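## Task

Rotate the handwheel until the pointer on the stop shows 75 cm. The reading must stay there without the robot holding it.

## Robot and tools

Robot: two arms, left_arm and right_arm, each with six revolute joints and a parallel gripper. These are arm names, not sides of a camera image.

World frame: one frame shared by everything. The origin sits on the table top midway between the arms, +z is up, +x points out across the table, and left_arm is on the +y side. Gripper positions print in metres, orientations as quaternions in w,x,y,z order, and speeds in m/s and rad/s. The printed hand position is only approximate and gets worse at long reach. On a gripper, +z is the direction the fingers point and the fingers open and close along its y axis. The reported end-effector point lies between the pads when closed, about 2 cm short of the fingertips; closing pushes the tips roughly 10 mm further along +z.

Tool execute_actions, argument actions: a list holding one item or nothing. An empty list commands nothing and returns the current state along with pictures. A motion item is {"rows": [...], "steps": n}, where n is 1 to 15 control steps of 1/30 s each (default 15); an action must be at least 11 steps. Each row is applied for one step, and if there are fewer rows than steps the final row repeats. A wait item is {"steps": n} with n up to 300; it sends nothing and returns once n steps have passed since the previous result, with your reply time included. Optional pictures: true adds camera images to a motion or wait result. A refused call moves nothing.

Row layout: always exactly 14 numbers, one flat list covering both arms: left_arm waist, shoulder, elbow, forearm roll, wrist pitch, wrist roll, opening, then the same seven for right_arm. The joint values are absolute target angles in radians, in the same units Joint positions reports; they are not offsets. Copy the current angles for an arm you want to keep still. Ranges: waist -6.283 to 6.283, shoulder -2.304 to 2.304, elbow -4.224 to 0.061, forearm roll -6.283 to 6.283, wrist pitch -2.164 to 2.164, wrist roll -6.283 to 6.283. A target more than 0.010 rad beyond a range end, and further out than the last reported angle, causes refusal. True ends may differ by up to 0.010 rad; targets beyond the true end are clipped, and "joint sent to its limit" may then appear, possibly about an earlier action. Its absence does not prove there is room left. Opening is an absolute value from -1 (closed) to +1 (fully open).

Motion limits: each joint's target moves at most 3.14 rad/s, taking 0.16 s to accelerate, and an arm's joints are slowed together so that they arrive together. On every step a target is kept within 0.623 rad of the measured angle, and if the targets would put the gripper over 70 mm from where it is measured, the whole arm's targets are scaled back. Large moves therefore need several calls.

Timing: the result arrives 11 steps before the action ends. Arms keep heading toward the last row until they nearly stop, are blocked, or a step is HELD; only a new action makes them go on.

Result lines: the state line gives each arm's pose and velocities. Joint positions and Joint velocities list, per arm, the six joints (rad, rad/s) and then the pad gap in metres (0.084 is fully open). grip_measured is the measured opening on the -1..1 command scale. HELD marks steps on which your row, or part of it, was not sent. "joint command not followed" means a clearance check changed or blocked joint targets; the rest of the row still ran. Joint torques appear in Joint positions order without the gripper; they include offsets, scale errors and noise, and are nonzero even in free air. MOTOR HOT appears from 65 °C; at 80 °C an OVER-TEMPERATURE FAULT brakes that arm until it cools. Heat builds while holding loads, including during thinking, and partly carries into the next scene. A TORQUE FAULT (load limits in N m: waist 54, shoulder 54, elbow 45, forearm roll 24.3, wrist pitch 17.1, wrist roll 17.1, counting held weight) stops the arm, backs the joint off slightly, holds for 10 s and drops the rest of the call.

Gripping: to hold something, command an opening well below grip_measured; the bigger the difference, the harder the squeeze (up to about 24 N per pad for parts up to about 6 cm wide). Fast closing can squeeze harder. Sending back the grip_measured value still presses lightly.

Tool zoom_image: camera (cam_head_left, cam_head_right, cam_left_wrist, cam_right_wrist) and region [x0, y0, x1, y1] in pixels of that camera's last full image, origin top-left, at most 504 by 504. All cameras are 896x504. Use it to read the pointer on the scale. Calibration values come with the session; wrist camera poses follow their arm's joint readings, and small errors are to be expected.

Tool finished_scene: scene is the number of the current scene. It ends that scene irreversibly, reports whether the goal was met and gives the next task. Replying with no tool call ends everything.

Avoid: arms colliding or pressing against each other, slamming or shoving hard, dropping or letting things fall, and leaving the wheel held by the robot at the end. Release the wheel and confirm the reading stays before finishing.

Each tool is called after ">>>" by a JSON object that holds its "op" and its "data", one argument or row to a line.

## Session

I'll start by looking at the scene.

>>> {"op": "execute_actions", "data": {
  "actions": []
}}

Scene clock: 0.00 s of 12600.00 s.
left_arm: end_effector_position=(+0.4822, -0.0170, +0.2688) grip_measured=+1.00 end_effector_quat_wxyz=(-0.283, +0.886, +0.292, +0.222) end_effector_velocity=(-0.000, +0.000, -0.000) end_effector_angular_velocity=(+0.001, +0.001, -0.001) | right_arm: end_effector_position=(+0.2753, -0.8437, +0.2027) grip_measured=+1.00 end_effector_quat_wxyz=(+0.354, +0.862, +0.186, +0.311) end_effector_velocity=(-0.000, +0.000, +0.000) end_effector_angular_velocity=(+0.000, -0.001, -0.001)
Joint positions: left_arm=[-0.989 -0.766 -1.552  0.613 -1.31  -1.903  0.084] | right_arm=[-1.281 -0.321 -0.486 -0.619  0.843 -0.947  0.084]
Joint velocities: left_arm=[-0.     0.     0.001  0.     0.     0.001  0.   ] | right_arm=[-0.     0.     0.001  0.001  0.001  0.001  0.   ]
Joint torques (N m, as the arm reports them, + toward a larger angle): no reading

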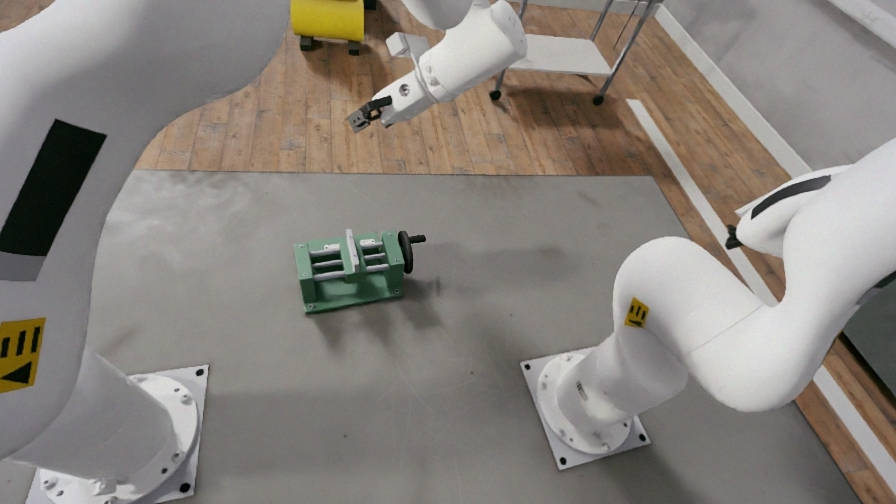

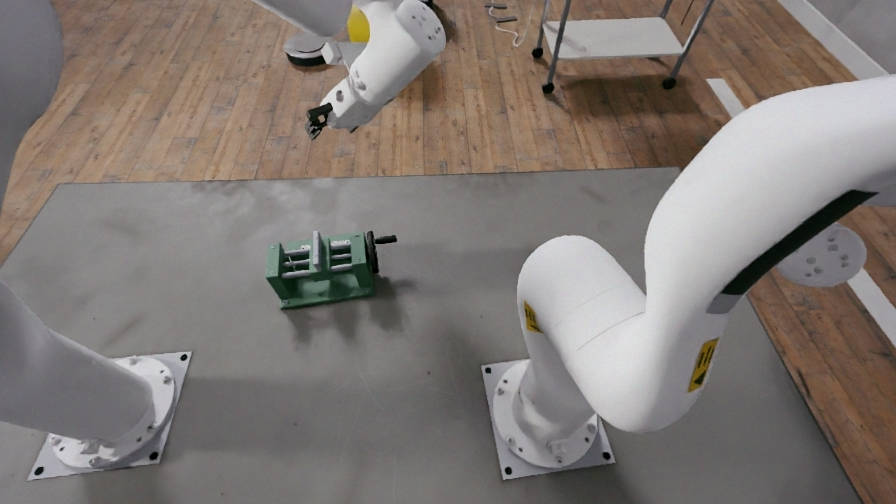

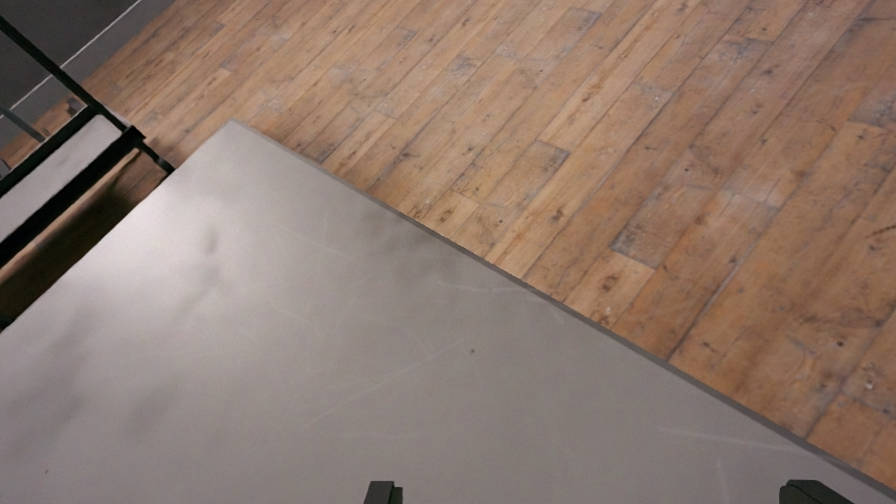

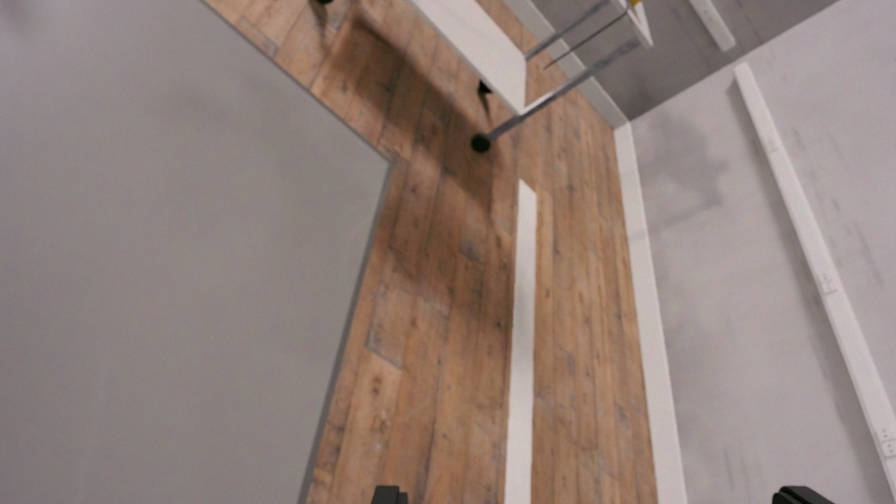

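>>> {"op": "zoom_image", "data": {
  "camera": "cam_head_left",
  "region": [270, 210, 450, 330]
}}

>>> {"op": "zoom_image", "data": {
  "camera": "cam_head_right",
  "region": [245, 210, 425, 330]
}}

Region (270, 210, 450, 330) of cam_head_left's 896x504 image, scaled by 2.800, with more detail than that image has.

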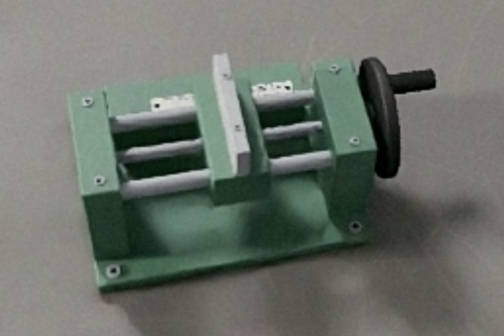

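Region (245, 210, 425, 330) of cam_head_right's 896x504 image, scaled by 2.800, with more detail than that image has.

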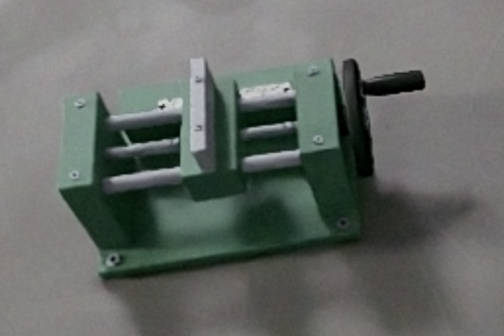

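>>> {"op": "zoom_image", "data": {
  "camera": "cam_head_left",
  "region": [285, 220, 375, 280]
}}

>>> {"op": "zoom_image", "data": {
  "camera": "cam_head_left",
  "region": [350, 220, 440, 280]
}}

>>> {"op": "zoom_image", "data": {
  "camera": "cam_head_right",
  "region": [320, 220, 410, 280]
}}

Region (285, 220, 375, 280) of cam_head_left's 896x504 image, scaled by 5.600, with more detail than that image has.

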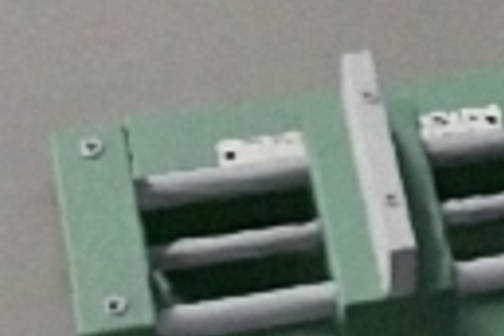

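Region (350, 220, 440, 280) of cam_head_left's 896x504 image, scaled by 5.600, with more detail than that image has.

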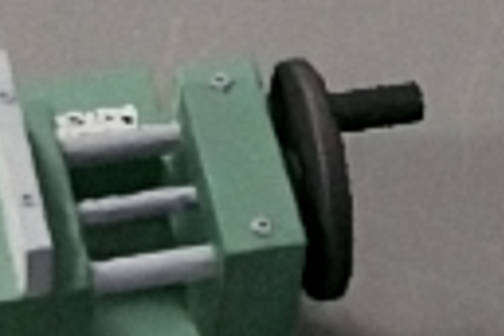

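Region (320, 220, 410, 280) of cam_head_right's 896x504 image, scaled by 5.600, with more detail than that image has.

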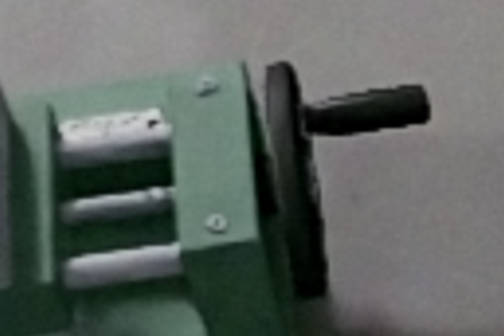

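>>> {"op": "execute_actions", "data": {
  "actions": [
    {"rows": [[-0.713,-0.271,-0.903,0,-0.632,-3.955,1,0.081,-0.476,-0.649,-1.714,0.795,0.243,1]], "steps": 15}
  ]
}}

>>> {"op": "execute_actions", "data": {
  "actions": [
    {"steps": 45}
  ],
  "pictures": true
}}

Scene clock: 27.87 s of 12600.00 s.
left_arm: end_effector_position=(+0.4761, -0.0089, +0.2640) grip_measured=+1.00 end_effector_quat_wxyz=(-0.263, +0.884, +0.326, +0.207) end_effector_velocity=(-0.147, +0.216, -0.090) end_effector_angular_velocity=(-1.408, -0.115, +1.604) | right_arm: end_effector_position=(+0.2963, -0.8297, +0.2006) grip_measured=+1.00 end_effector_quat_wxyz=(+0.335, +0.860, +0.203, +0.328) end_effector_velocity=(+0.455, +0.325, -0.050) end_effector_angular_velocity=(+0.527, -0.185, +1.207)
Joint positions: left_arm=[-0.972 -0.735 -1.509  0.572 -1.265 -1.947  0.084] | right_arm=[-1.243 -0.33  -0.497 -0.658  0.84  -0.906  0.084]
Joint velocities: left_arm=[ 0.446  0.811  1.061 -1.037  1.068 -1.058 -0.   ] | right_arm=[ 0.844 -0.21  -0.219 -0.833 -0.057  0.807  0.   ]
Joint torques (N m, as the arm reports them, + toward a larger angle): left_arm=[28.46 65.16 -8.71 -5.3   0.1  -0.22] | right_arm=[ 19.24  17.45 -13.86  -4.36   0.74   0.41]
Steps of this call (steps 1 to 832: nothing new was sent; steps 833 to 836: the first 4 steps of this action). Readings (joint positions):
833: left_arm=[-0.989 -0.766 -1.552 0.613 -1.310 -1.903] | right_arm=[-1.281 -0.321 -0.486 -0.619 0.843 -0.947]
834: left_arm=[-0.988 -0.764 -1.549 0.611 -1.306 -1.907] | right_arm=[-1.278 -0.321 -0.487 -0.622 0.843 -0.943]
836: the state above

Scene clock: 29.37 s of 12600.00 s.
left_arm: end_effector_position=(+0.4027, +0.0819, +0.2402) grip_measured=+1.00 end_effector_quat_wxyz=(-0.000, -0.073, +0.997, -0.000) end_effector_velocity=(+0.001, -0.001, +0.001) end_effector_angular_velocity=(-0.001, -0.002, -0.002) | right_arm: end_effector_position=(+0.3742, -0.1923, +0.1464) grip_measured=+1.00 end_effector_quat_wxyz=(-0.270, +0.624, +0.678, +0.277) end_effector_velocity=(-0.264, +0.331, -0.030) end_effector_angular_velocity=(-0.123, +0.447, +0.986)
Joint positions: left_arm=[-0.713 -0.271 -0.903  0.    -0.632 -3.955  0.084] | right_arm=[ 0.005 -0.471 -0.644 -1.666  0.797  0.187  0.084]
Joint velocities: left_arm=[-0.     0.    -0.002 -0.     0.     0.001  0.   ] | right_arm=[ 0.895 -0.061 -0.061 -0.554 -0.016  0.645 -0.   ]
Joint torques (N m, as the arm reports them, + toward a larger angle): left_arm=[  1.29  22.55 -14.79   1.95   0.62   0.44] | right_arm=[ -5.39  27.78 -13.37  -0.82   0.69   0.65]
Kept back: nothing.
Steps of this call (steps 1 to 11: the last 11 steps of your previous action; steps 12 to 45: the robot went on to your last target). Readings (joint positions):
1: left_arm=[-0.953 -0.701 -1.466 0.530 -1.221 -1.991] | right_arm=[-1.214 -0.337 -0.504 -0.686 0.838 -0.879]
2: left_arm=[-0.929 -0.659 -1.413 0.479 -1.169 -2.043] | right_arm=[-1.188 -0.344 -0.510 -0.712 0.836 -0.853]
4: left_arm=[-0.882 -0.576 -1.307 0.378 -1.059 -2.159] | right_arm=[-1.139 -0.355 -0.522 -0.761 0.833 -0.804]
8: left_arm=[-0.796 -0.422 -1.103 0.187 -0.844 -2.463] | right_arm=[-1.039 -0.374 -0.542 -0.861 0.827 -0.705]
45: the state above
camera_calibration (this result's frames):
cam_left_wrist: T_world_to_cam=[[-0.136309, 0.990666, -0.000229341, 0.00250817], [0.990649, 0.136308, 0.00595229, -0.350062], [0.005928, 0.000584157, -0.999982, 0.369117], [0, 0, 0, 1]] pos_world=[0.344943, 0.0450161, 0.371195]
cam_right_wrist: T_world_to_cam=[[0.995672, 0.0825357, 0.0427291, -0.327591], [0.0875731, -0.679167, -0.728741, 0.0142241], [-0.0311269, 0.729328, -0.683455, 0.380529], [0, 0, 0, 1]] pos_world=[0.336772, -0.240832, 0.284438]

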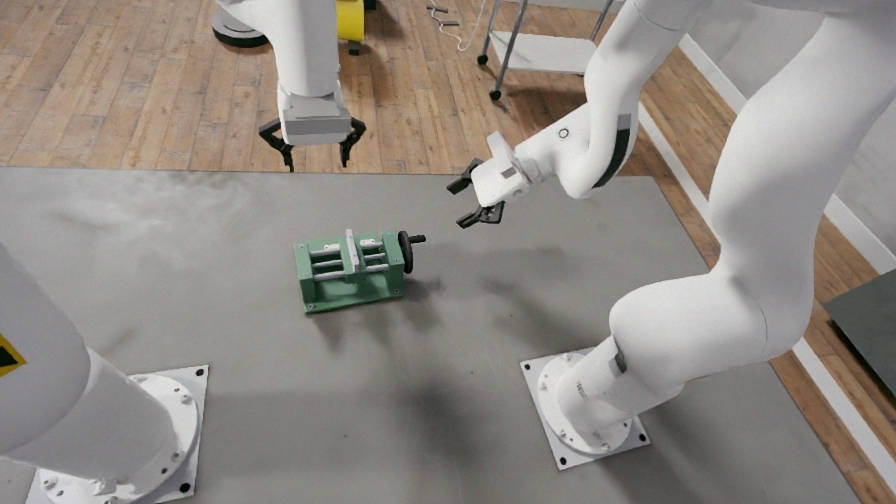

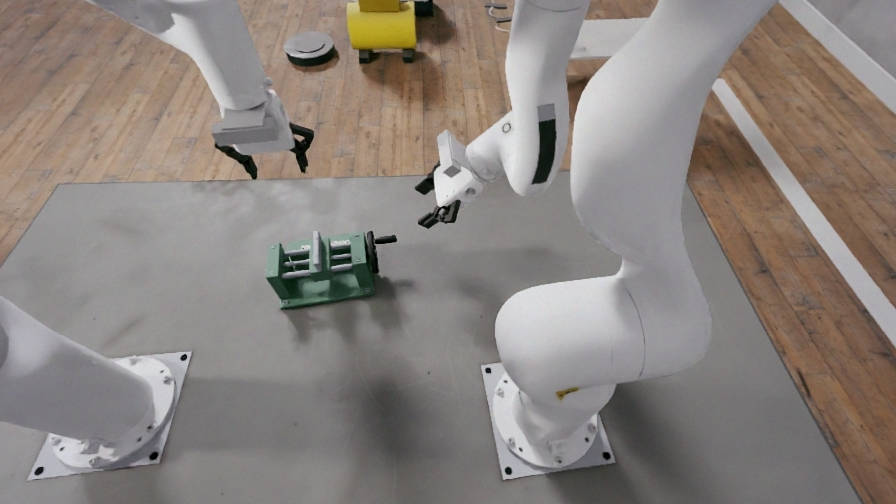

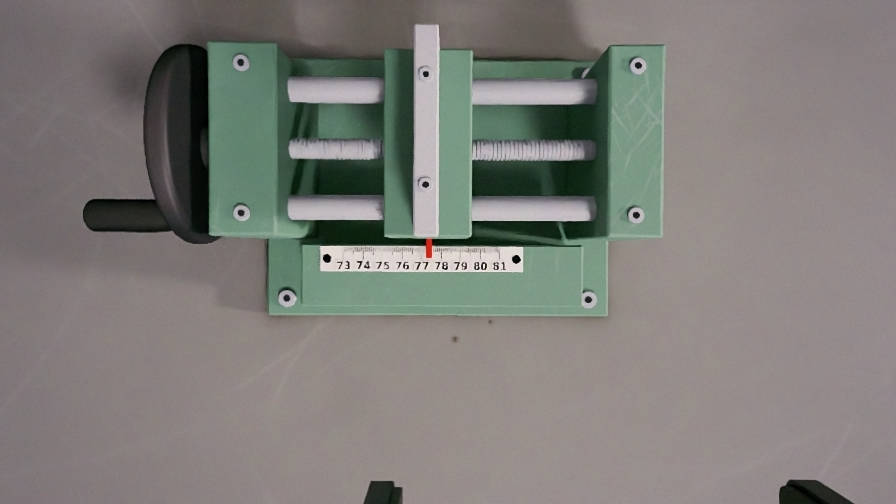

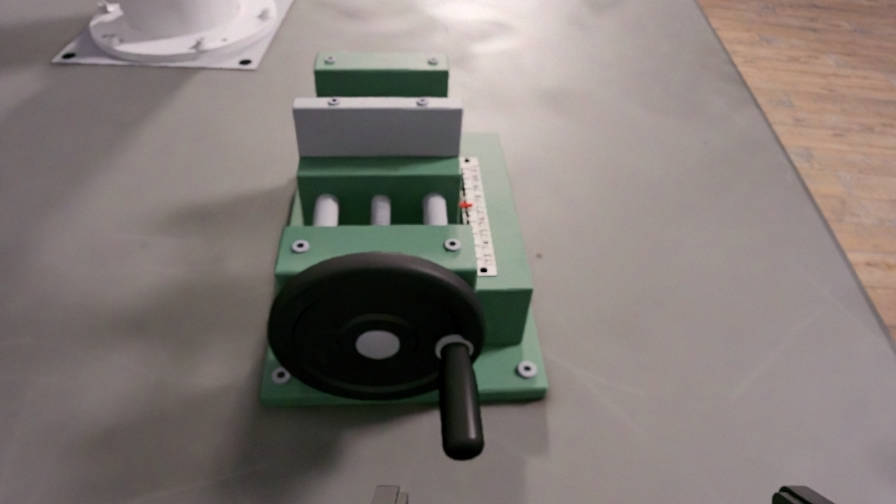

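>>> {"op": "zoom_image", "data": {
  "camera": "cam_left_wrist",
  "region": [310, 225, 530, 285]
}}

>>> {"op": "zoom_image", "data": {
  "camera": "cam_left_wrist",
  "region": [470, 125, 600, 175]
}}

>>> {"op": "execute_actions", "data": {
  "actions": []
}}

Region (310, 225, 530, 285) of cam_left_wrist's 896x504 image, scaled by 2.291, with more detail than that image has; it fills the top 137 rows of this view, and the rest is white.

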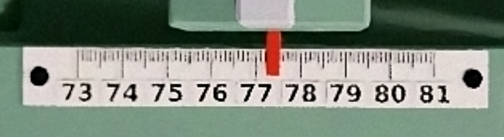

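Region (470, 125, 600, 175) of cam_left_wrist's 896x504 image, scaled by 3.877, with more detail than that image has; it fills the top 194 rows of this view, and the rest is white.

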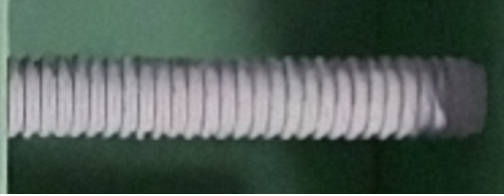

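Scene clock: 29.77 s of 12600.00 s.
left_arm: end_effector_position=(+0.4027, +0.0819, +0.2402) grip_measured=+1.00 end_effector_quat_wxyz=(-0.000, -0.073, +0.997, -0.000) end_effector_velocity=(-0.000, +0.000, -0.000) end_effector_angular_velocity=(+0.001, +0.001, -0.000) | right_arm: end_effector_position=(+0.3515, -0.1661, +0.1439) grip_measured=+1.00 end_effector_quat_wxyz=(-0.289, +0.603, +0.700, +0.250) end_effector_velocity=(-0.003, +0.003, -0.000) end_effector_angular_velocity=(-0.001, +0.004, +0.010)
Joint positions: left_arm=[-0.713 -0.271 -0.903  0.    -0.632 -3.955  0.084] | right_arm=[ 0.08  -0.476 -0.649 -1.713  0.795  0.243  0.084]
Joint velocities: left_arm=[ 0.    -0.     0.001  0.     0.     0.     0.   ] | right_arm=[ 0.008 -0.001 -0.    -0.005  0.001  0.005 -0.   ]
Joint torques (N m, as the arm reports them, + toward a larger angle): left_arm=[  2.42  21.53 -14.1    1.9    0.71   0.6 ] | right_arm=[  2.85  27.75 -13.98  -1.8    0.83   0.44]
Kept back: nothing.
Steps of this call (steps 1 to 12: the robot went on to your last target). Readings (joint positions):
1: left_arm=[-0.713 -0.271 -0.903 0.000 -0.632 -3.955] | right_arm=[0.032 -0.473 -0.645 -1.683 0.796 0.206]
2: left_arm=[-0.713 -0.271 -0.903 0.000 -0.632 -3.955] | right_arm=[0.051 -0.474 -0.647 -1.695 0.796 0.219]
4: left_arm=[-0.713 -0.271 -0.903 0.000 -0.632 -3.955] | right_arm=[0.069 -0.475 -0.648 -1.706 0.796 0.233]
8: left_arm=[-0.713 -0.271 -0.903 0.000 -0.632 -3.955] | right_arm=[0.078 -0.476 -0.649 -1.712 0.795 0.241]
12: the state above
camera_calibration (this result's frames):
cam_left_wrist: T_world_to_cam=[[-0.136369, 0.990658, -0.00023196, 0.00253229], [0.99064, 0.136368, 0.00595233, -0.350064], [0.00592836, 0.000581924, -0.999982, 0.369118], [0, 0, 0, 1]] pos_world=[0.344944, 0.045014, 0.371195]
cam_right_wrist: T_world_to_cam=[[0.986562, 0.163344, 0.00380709, -0.284769], [0.115458, -0.680474, -0.723619, 0.0213969], [-0.115609, 0.714335, -0.690189, 0.38715], [0, 0, 0, 1]] pos_world=[0.323229, -0.215479, 0.283774]

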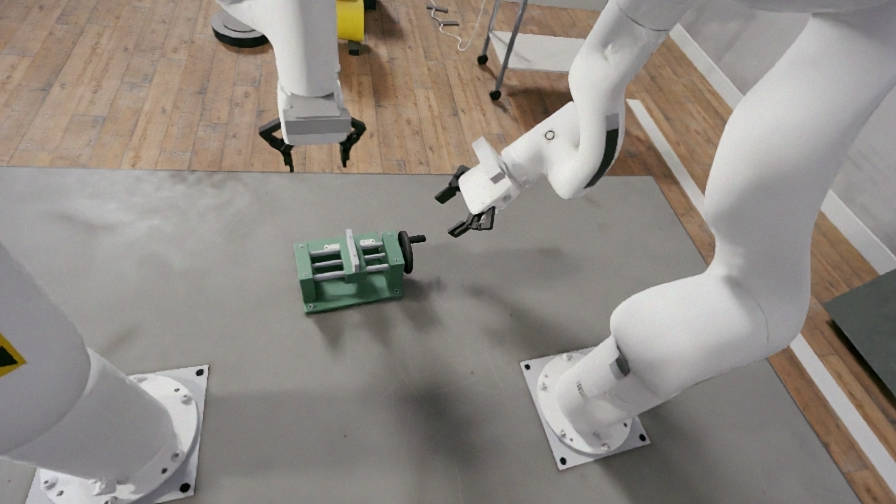

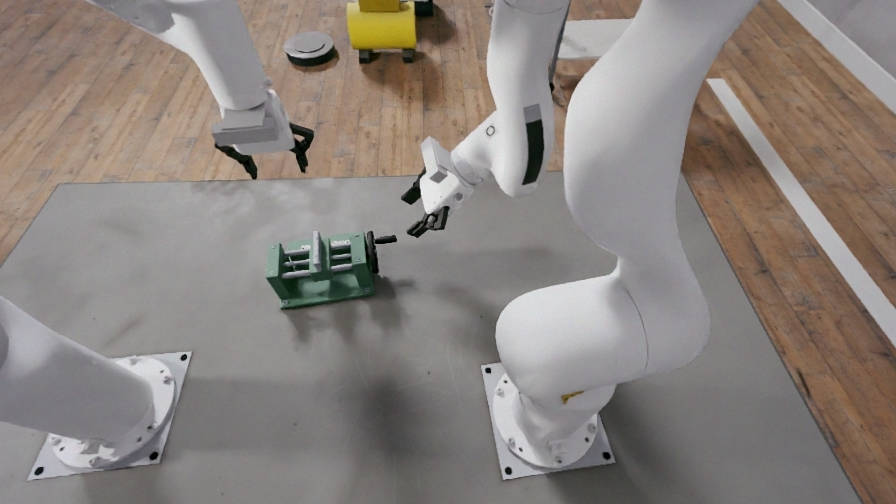

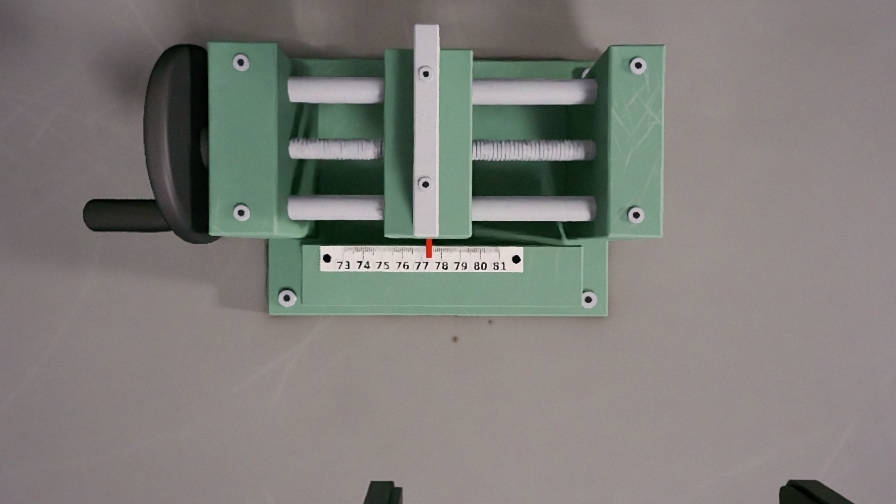

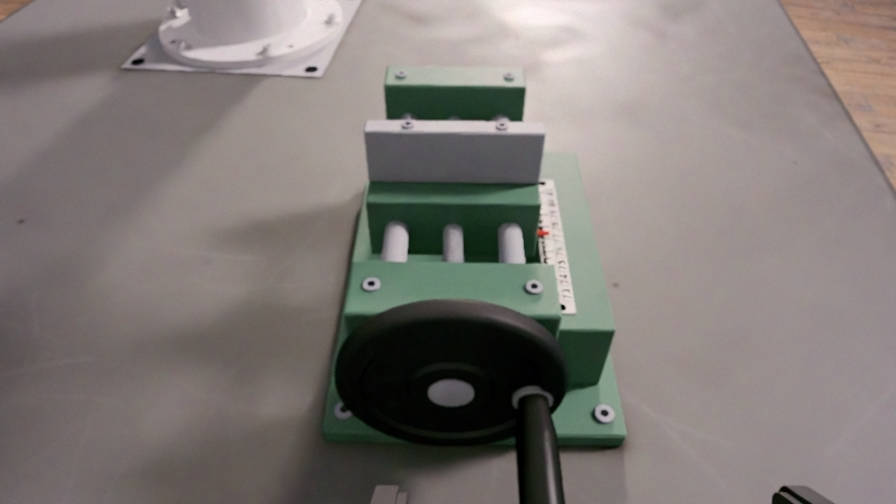

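>>> {"op": "zoom_image", "data": {
  "camera": "cam_right_wrist",
  "region": [320, 264, 640, 504]
}}

>>> {"op": "zoom_image", "data": {
  "camera": "cam_left_wrist",
  "region": [60, 30, 300, 270]
}}

Region (320, 264, 640, 504) of cam_right_wrist's 896x504 image, scaled by 1.575, with more detail than that image has; it fills the top 378 rows of this view, and the rest is white.

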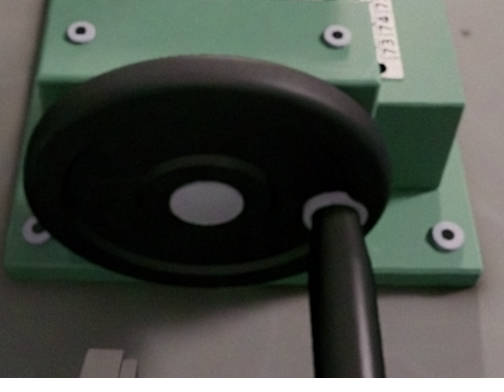

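Region (60, 30, 300, 270) of cam_left_wrist's 896x504 image, scaled by 2.100, with more detail than that image has.

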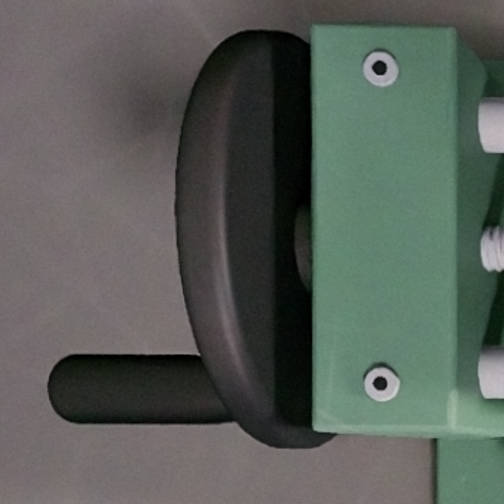

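>>> {"op": "zoom_image", "data": {
  "camera": "cam_right_wrist",
  "region": [350, 464, 450, 504]
}}

>>> {"op": "zoom_image", "data": {
  "camera": "cam_right_wrist",
  "region": [750, 464, 850, 504]
}}

>>> {"op": "zoom_image", "data": {
  "camera": "cam_head_right",
  "region": [350, 120, 530, 260]
}}

Region (350, 464, 450, 504) of cam_right_wrist's 896x504 image, scaled by 5.040, with more detail than that image has; it fills the top 202 rows of this view, and the rest is white.

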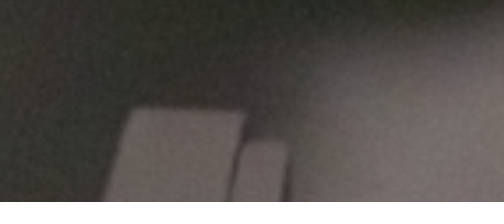

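Region (750, 464, 850, 504) of cam_right_wrist's 896x504 image, scaled by 5.040, with more detail than that image has; it fills the top 202 rows of this view, and the rest is white.

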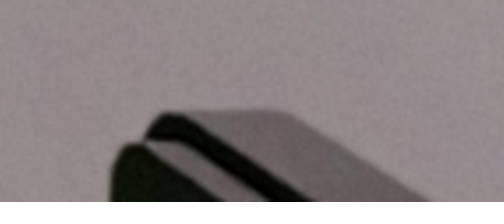

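Region (350, 120, 530, 260) of cam_head_right's 896x504 image, scaled by 2.800, with more detail than that image has.

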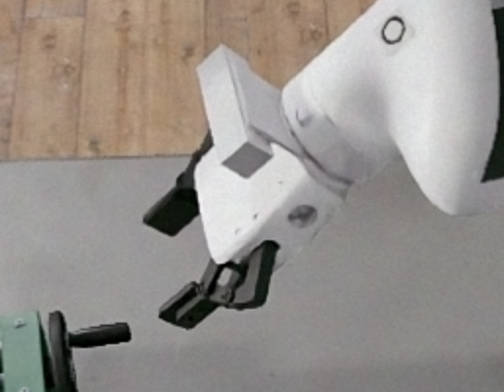

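>>> {"op": "execute_actions", "data": {
  "actions": [
    {"steps": 1}
  ]
}}

Scene clock: 49.30 s of 12600.00 s.
left_arm: end_effector_position=(+0.4027, +0.0819, +0.2402) grip_measured=+1.00 end_effector_quat_wxyz=(-0.000, -0.073, +0.997, -0.000) end_effector_velocity=(+0.000, -0.000, +0.000) end_effector_angular_velocity=(-0.000, -0.000, -0.001) | right_arm: end_effector_position=(+0.3511, -0.1656, +0.1439) grip_measured=+1.00 end_effector_quat_wxyz=(-0.290, +0.603, +0.700, +0.250) end_effector_velocity=(+0.001, +0.000, +0.000) end_effector_angular_velocity=(-0.000, -0.001, -0.001)
Joint positions: left_arm=[-0.713 -0.271 -0.903  0.    -0.632 -3.955  0.084] | right_arm=[ 0.081 -0.476 -0.649 -1.714  0.795  0.243  0.084]
Joint velocities: left_arm=[-0.    -0.    -0.     0.    -0.     0.001  0.   ] | right_arm=[-0.     0.    -0.002 -0.    -0.     0.001 -0.   ]
Joint torques (N m, as the arm reports them, + toward a larger angle): left_arm=[  0.45  22.7  -14.63   1.92   0.58   0.61] | right_arm=[  6.68  26.74 -13.84  -2.33   0.83   0.44]
Kept back: nothing.
Steps of this call (steps 1 to 30: the robot went on to your last target; steps 31 to 586: nothing new was sent). Readings (joint positions):
1: left_arm=[-0.713 -0.271 -0.903 0.000 -0.632 -3.955] | right_arm=[0.080 -0.476 -0.649 -1.714 0.795 0.243]
2: left_arm=[-0.713 -0.271 -0.903 0.000 -0.632 -3.955] | right_arm=[0.080 -0.476 -0.649 -1.714 0.795 0.243]
4: left_arm=[-0.713 -0.271 -0.903 -0.000 -0.632 -3.955] | right_arm=[0.081 -0.476 -0.649 -1.714 0.795 0.243]
8: left_arm=[-0.713 -0.271 -0.903 0.000 -0.632 -3.955] | right_arm=[0.081 -0.476 -0.649 -1.714 0.795 0.243]
586: the state above
All arms were judged still, so your last target was given up. Only a new action makes them travel on or press farther. Fingers that are still opening or closing keep moving.

>>> {"op": "execute_actions", "data": {
  "actions": [
    {"rows": [[-0.76,-0.33,-0.98,0,-0.65,-4,1,0.1309,-0.6295,-0.6815,-1.5436,0.7826,0.0736,0.1]], "steps": 15}
  ]
}}

>>> {"op": "execute_actions", "data": {
  "actions": [
    {"steps": 25}
  ],
  "pictures": true
}}

Scene clock: 53.60 s of 12600.00 s.
left_arm: end_effector_position=(+0.4057, +0.0672, +0.2406) grip_measured=+1.00 end_effector_quat_wxyz=(-0.000, -0.073, +0.997, +0.000) end_effector_velocity=(+0.050, -0.277, -0.002) end_effector_angular_velocity=(-0.017, -0.020, -0.051) | right_arm: end_effector_position=(+0.3527, -0.1601, +0.1324) grip_measured=+0.47 end_effector_quat_wxyz=(-0.289, +0.601, +0.701, +0.252) end_effector_velocity=(+0.012, +0.128, -0.303) end_effector_angular_velocity=(+0.048, -0.010, -0.018)
Joint positions: left_arm=[-0.733 -0.296 -0.937  0.    -0.641 -3.975  0.084] | right_arm=[ 0.093 -0.511 -0.658 -1.673  0.792  0.2    0.064]
Joint velocities: left_arm=[-0.373 -0.465 -0.6   -0.    -0.109 -0.322  0.   ] | right_arm=[ 0.288 -0.882 -0.205  0.992 -0.071 -0.973 -0.19 ]
Joint torques (N m, as the arm reports them, + toward a larger angle): left_arm=[  0.13  22.25 -10.95   2.12   0.6    0.65] | right_arm=[ 18.98 -17.45  -8.28   2.11   0.58  -0.19]
Steps of this call (steps 1 to 125: nothing new was sent; steps 126 to 129: the first 4 steps of this action). Readings (joint positions):
126: left_arm=[-0.713 -0.271 -0.903 0.000 -0.632 -3.955] | right_arm=[0.081 -0.476 -0.649 -1.714 0.795 0.243]
127: left_arm=[-0.714 -0.273 -0.906 0.000 -0.633 -3.957] | right_arm=[0.082 -0.478 -0.650 -1.711 0.795 0.240]
129: the state above

Scene clock: 54.43 s of 12600.00 s.
left_arm: end_effector_position=(+0.4085, +0.0473, +0.2401) grip_measured=+1.00 end_effector_quat_wxyz=(-0.000, -0.072, +0.997, -0.000) end_effector_velocity=(+0.000, -0.000, -0.000) end_effector_angular_velocity=(+0.000, +0.000, +0.000) | right_arm: end_effector_position=(+0.3489, -0.1456, +0.0888) grip_measured=+0.09 end_effector_quat_wxyz=(-0.290, +0.603, +0.700, +0.250) end_effector_velocity=(+0.000, -0.000, -0.000) end_effector_angular_velocity=(-0.001, -0.000, +0.000)
Joint positions: left_arm=[-0.76  -0.33  -0.98   0.    -0.65  -4.     0.084] | right_arm=[ 0.131 -0.629 -0.682 -1.544  0.783  0.074  0.048]
Joint velocities: left_arm=[ 0. -0. -0.  0. -0. -0.  0.] | right_arm=[ 0.    -0.001 -0.     0.    -0.001 -0.    -0.   ]
Joint torques (N m, as the arm reports them, + toward a larger angle): left_arm=[  1.76  21.96 -13.89   2.04   0.63   0.46] | right_arm=[  5.81  30.23 -11.69  -2.7    0.88   0.45]
Kept back: nothing.
Steps of this call (steps 1 to 11: the last 11 steps of your previous action; steps 12 to 25: the robot went on to your last target). Readings (joint positions):
1: left_arm=[-0.744 -0.310 -0.954 0.000 -0.643 -3.984] | right_arm=[0.103 -0.544 -0.665 -1.637 0.790 0.165]
2: left_arm=[-0.751 -0.319 -0.964 -0.000 -0.645 -3.990] | right_arm=[0.113 -0.576 -0.670 -1.604 0.787 0.134]
4: left_arm=[-0.757 -0.326 -0.974 -0.000 -0.648 -3.996] | right_arm=[0.125 -0.612 -0.676 -1.566 0.784 0.098]
8: left_arm=[-0.759 -0.329 -0.979 0.000 -0.650 -3.999] | right_arm=[0.130 -0.626 -0.681 -1.548 0.783 0.078]
25: the state above
camera_calibration (this result's frames):
cam_left_wrist: T_world_to_cam=[[-0.134398, 0.990927, -0.000229984, 0.0368091], [0.99091, 0.134397, 0.005951, -0.351066], [0.00592792, 0.000571908, -0.999982, 0.369046], [0, 0, 0, 1]] pos_world=[0.350634, 0.010496, 0.371137]
cam_right_wrist: T_world_to_cam=[[0.986517, 0.163628, 0.00316516, -0.285283], [0.115151, -0.680242, -0.723886, -0.004142], [-0.116295, 0.71449, -0.689913, 0.334432], [0, 0, 0, 1]] pos_world=[0.320806, -0.195086, 0.228633]

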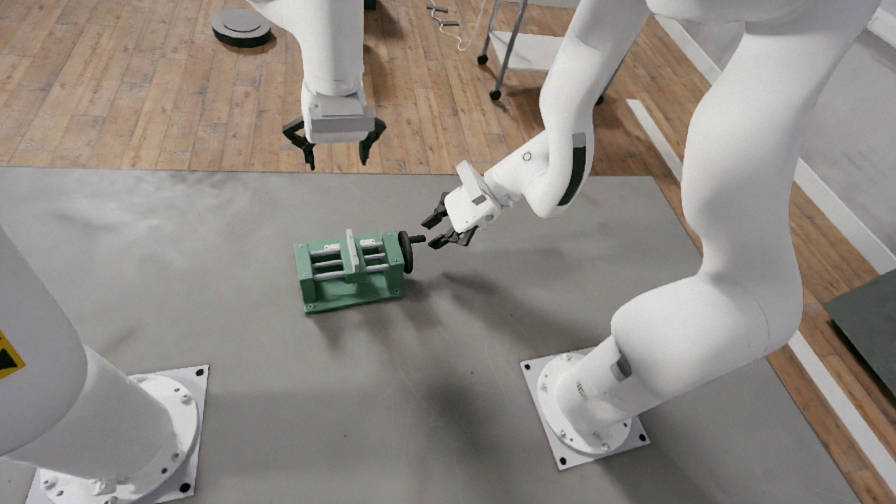

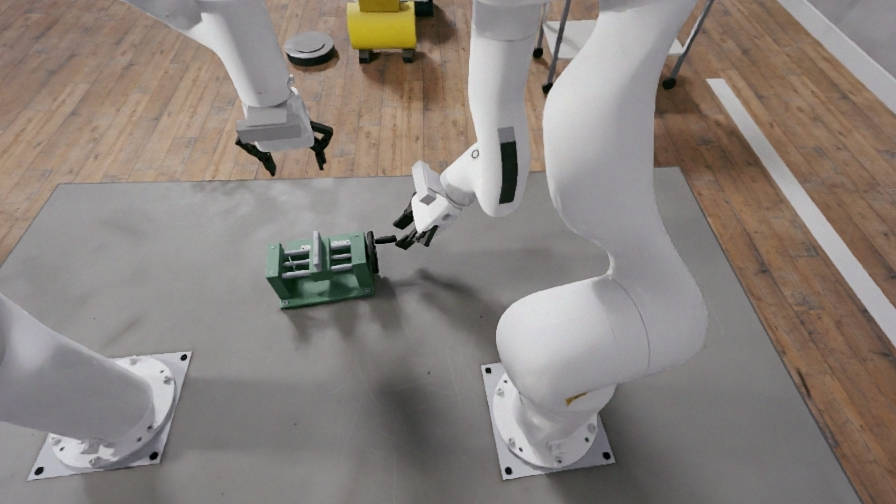

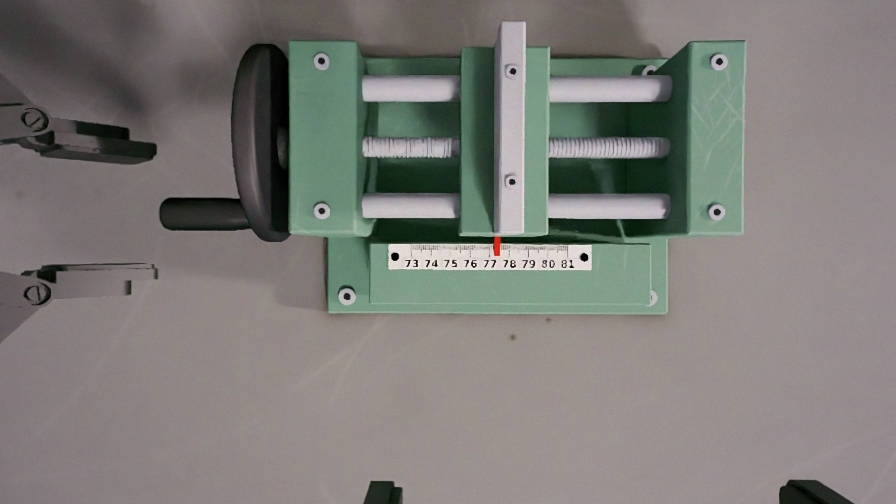

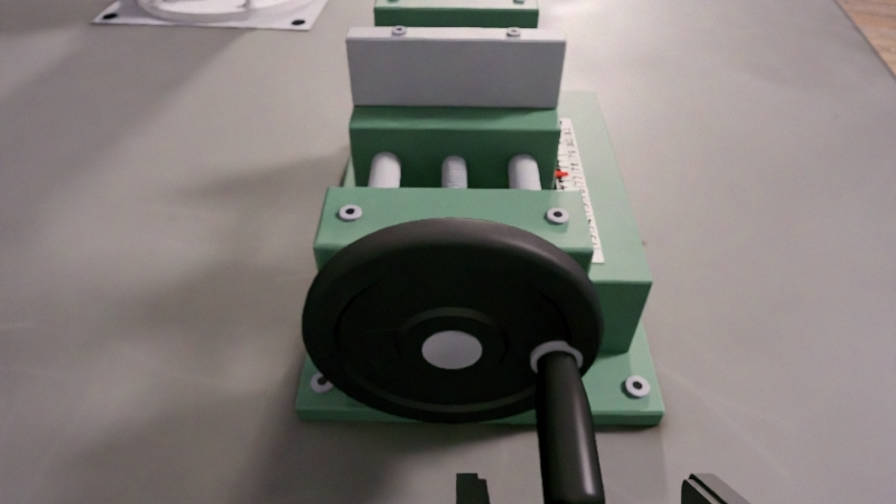

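>>> {"op": "zoom_image", "data": {
  "camera": "cam_left_wrist",
  "region": [0, 30, 360, 330]
}}

>>> {"op": "zoom_image", "data": {
  "camera": "cam_right_wrist",
  "region": [290, 184, 690, 504]
}}

>>> {"op": "zoom_image", "data": {
  "camera": "cam_left_wrist",
  "region": [380, 225, 600, 285]
}}

Region (0, 30, 360, 330) of cam_left_wrist's 896x504 image, scaled by 1.400, with more detail than that image has.

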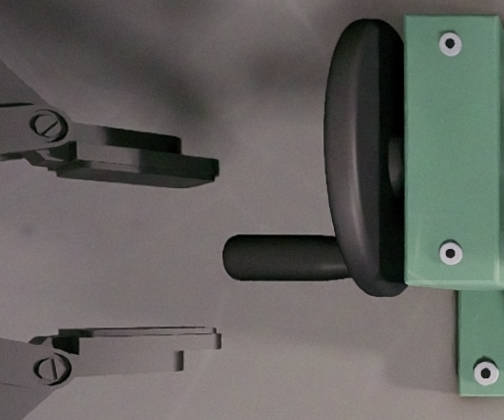

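Region (290, 184, 690, 504) of cam_right_wrist's 896x504 image, scaled by 1.260, with more detail than that image has; it fills the top 403 rows of this view, and the rest is white.

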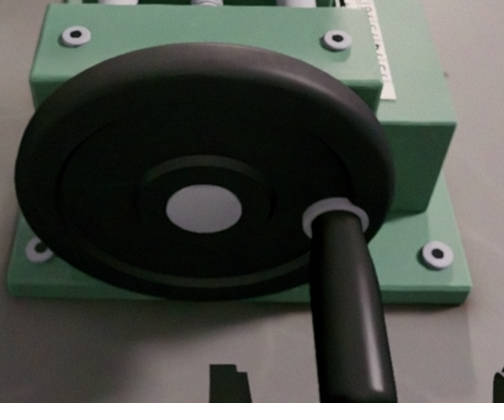

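Region (380, 225, 600, 285) of cam_left_wrist's 896x504 image, scaled by 2.291, with more detail than that image has; it fills the top 137 rows of this view, and the rest is white.

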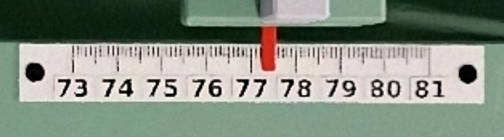

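>>> {"op": "zoom_image", "data": {
  "camera": "cam_left_wrist",
  "region": [220, 30, 420, 150]
}}

>>> {"op": "zoom_image", "data": {
  "camera": "cam_left_wrist",
  "region": [220, 130, 420, 250]
}}

>>> {"op": "zoom_image", "data": {
  "camera": "cam_left_wrist",
  "region": [90, 120, 270, 300]
}}

Region (220, 30, 420, 150) of cam_left_wrist's 896x504 image, scaled by 2.520, with more detail than that image has; it fills the top 302 rows of this view, and the rest is white.

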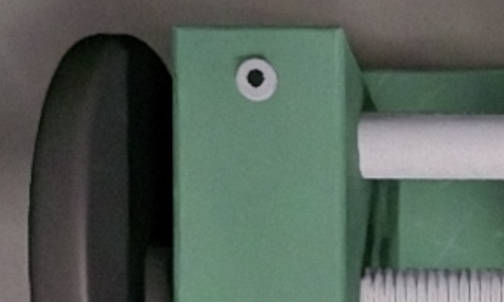

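Region (220, 130, 420, 250) of cam_left_wrist's 896x504 image, scaled by 2.520, with more detail than that image has; it fills the top 302 rows of this view, and the rest is white.

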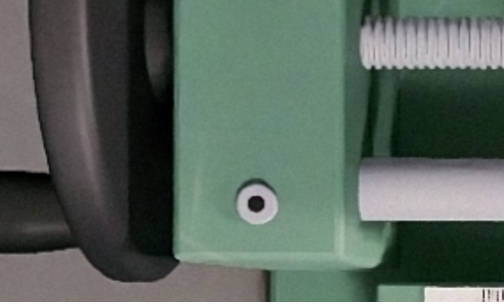

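Region (90, 120, 270, 300) of cam_left_wrist's 896x504 image, scaled by 2.800, with more detail than that image has.

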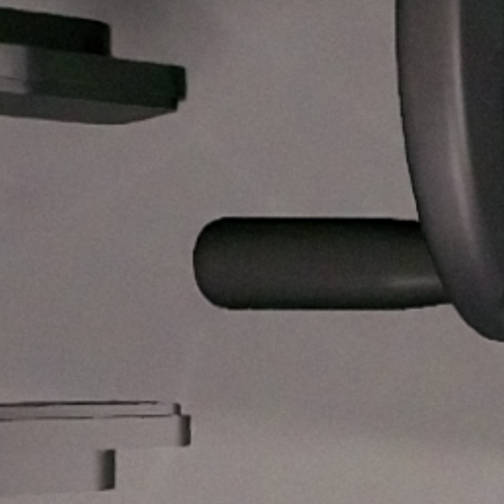

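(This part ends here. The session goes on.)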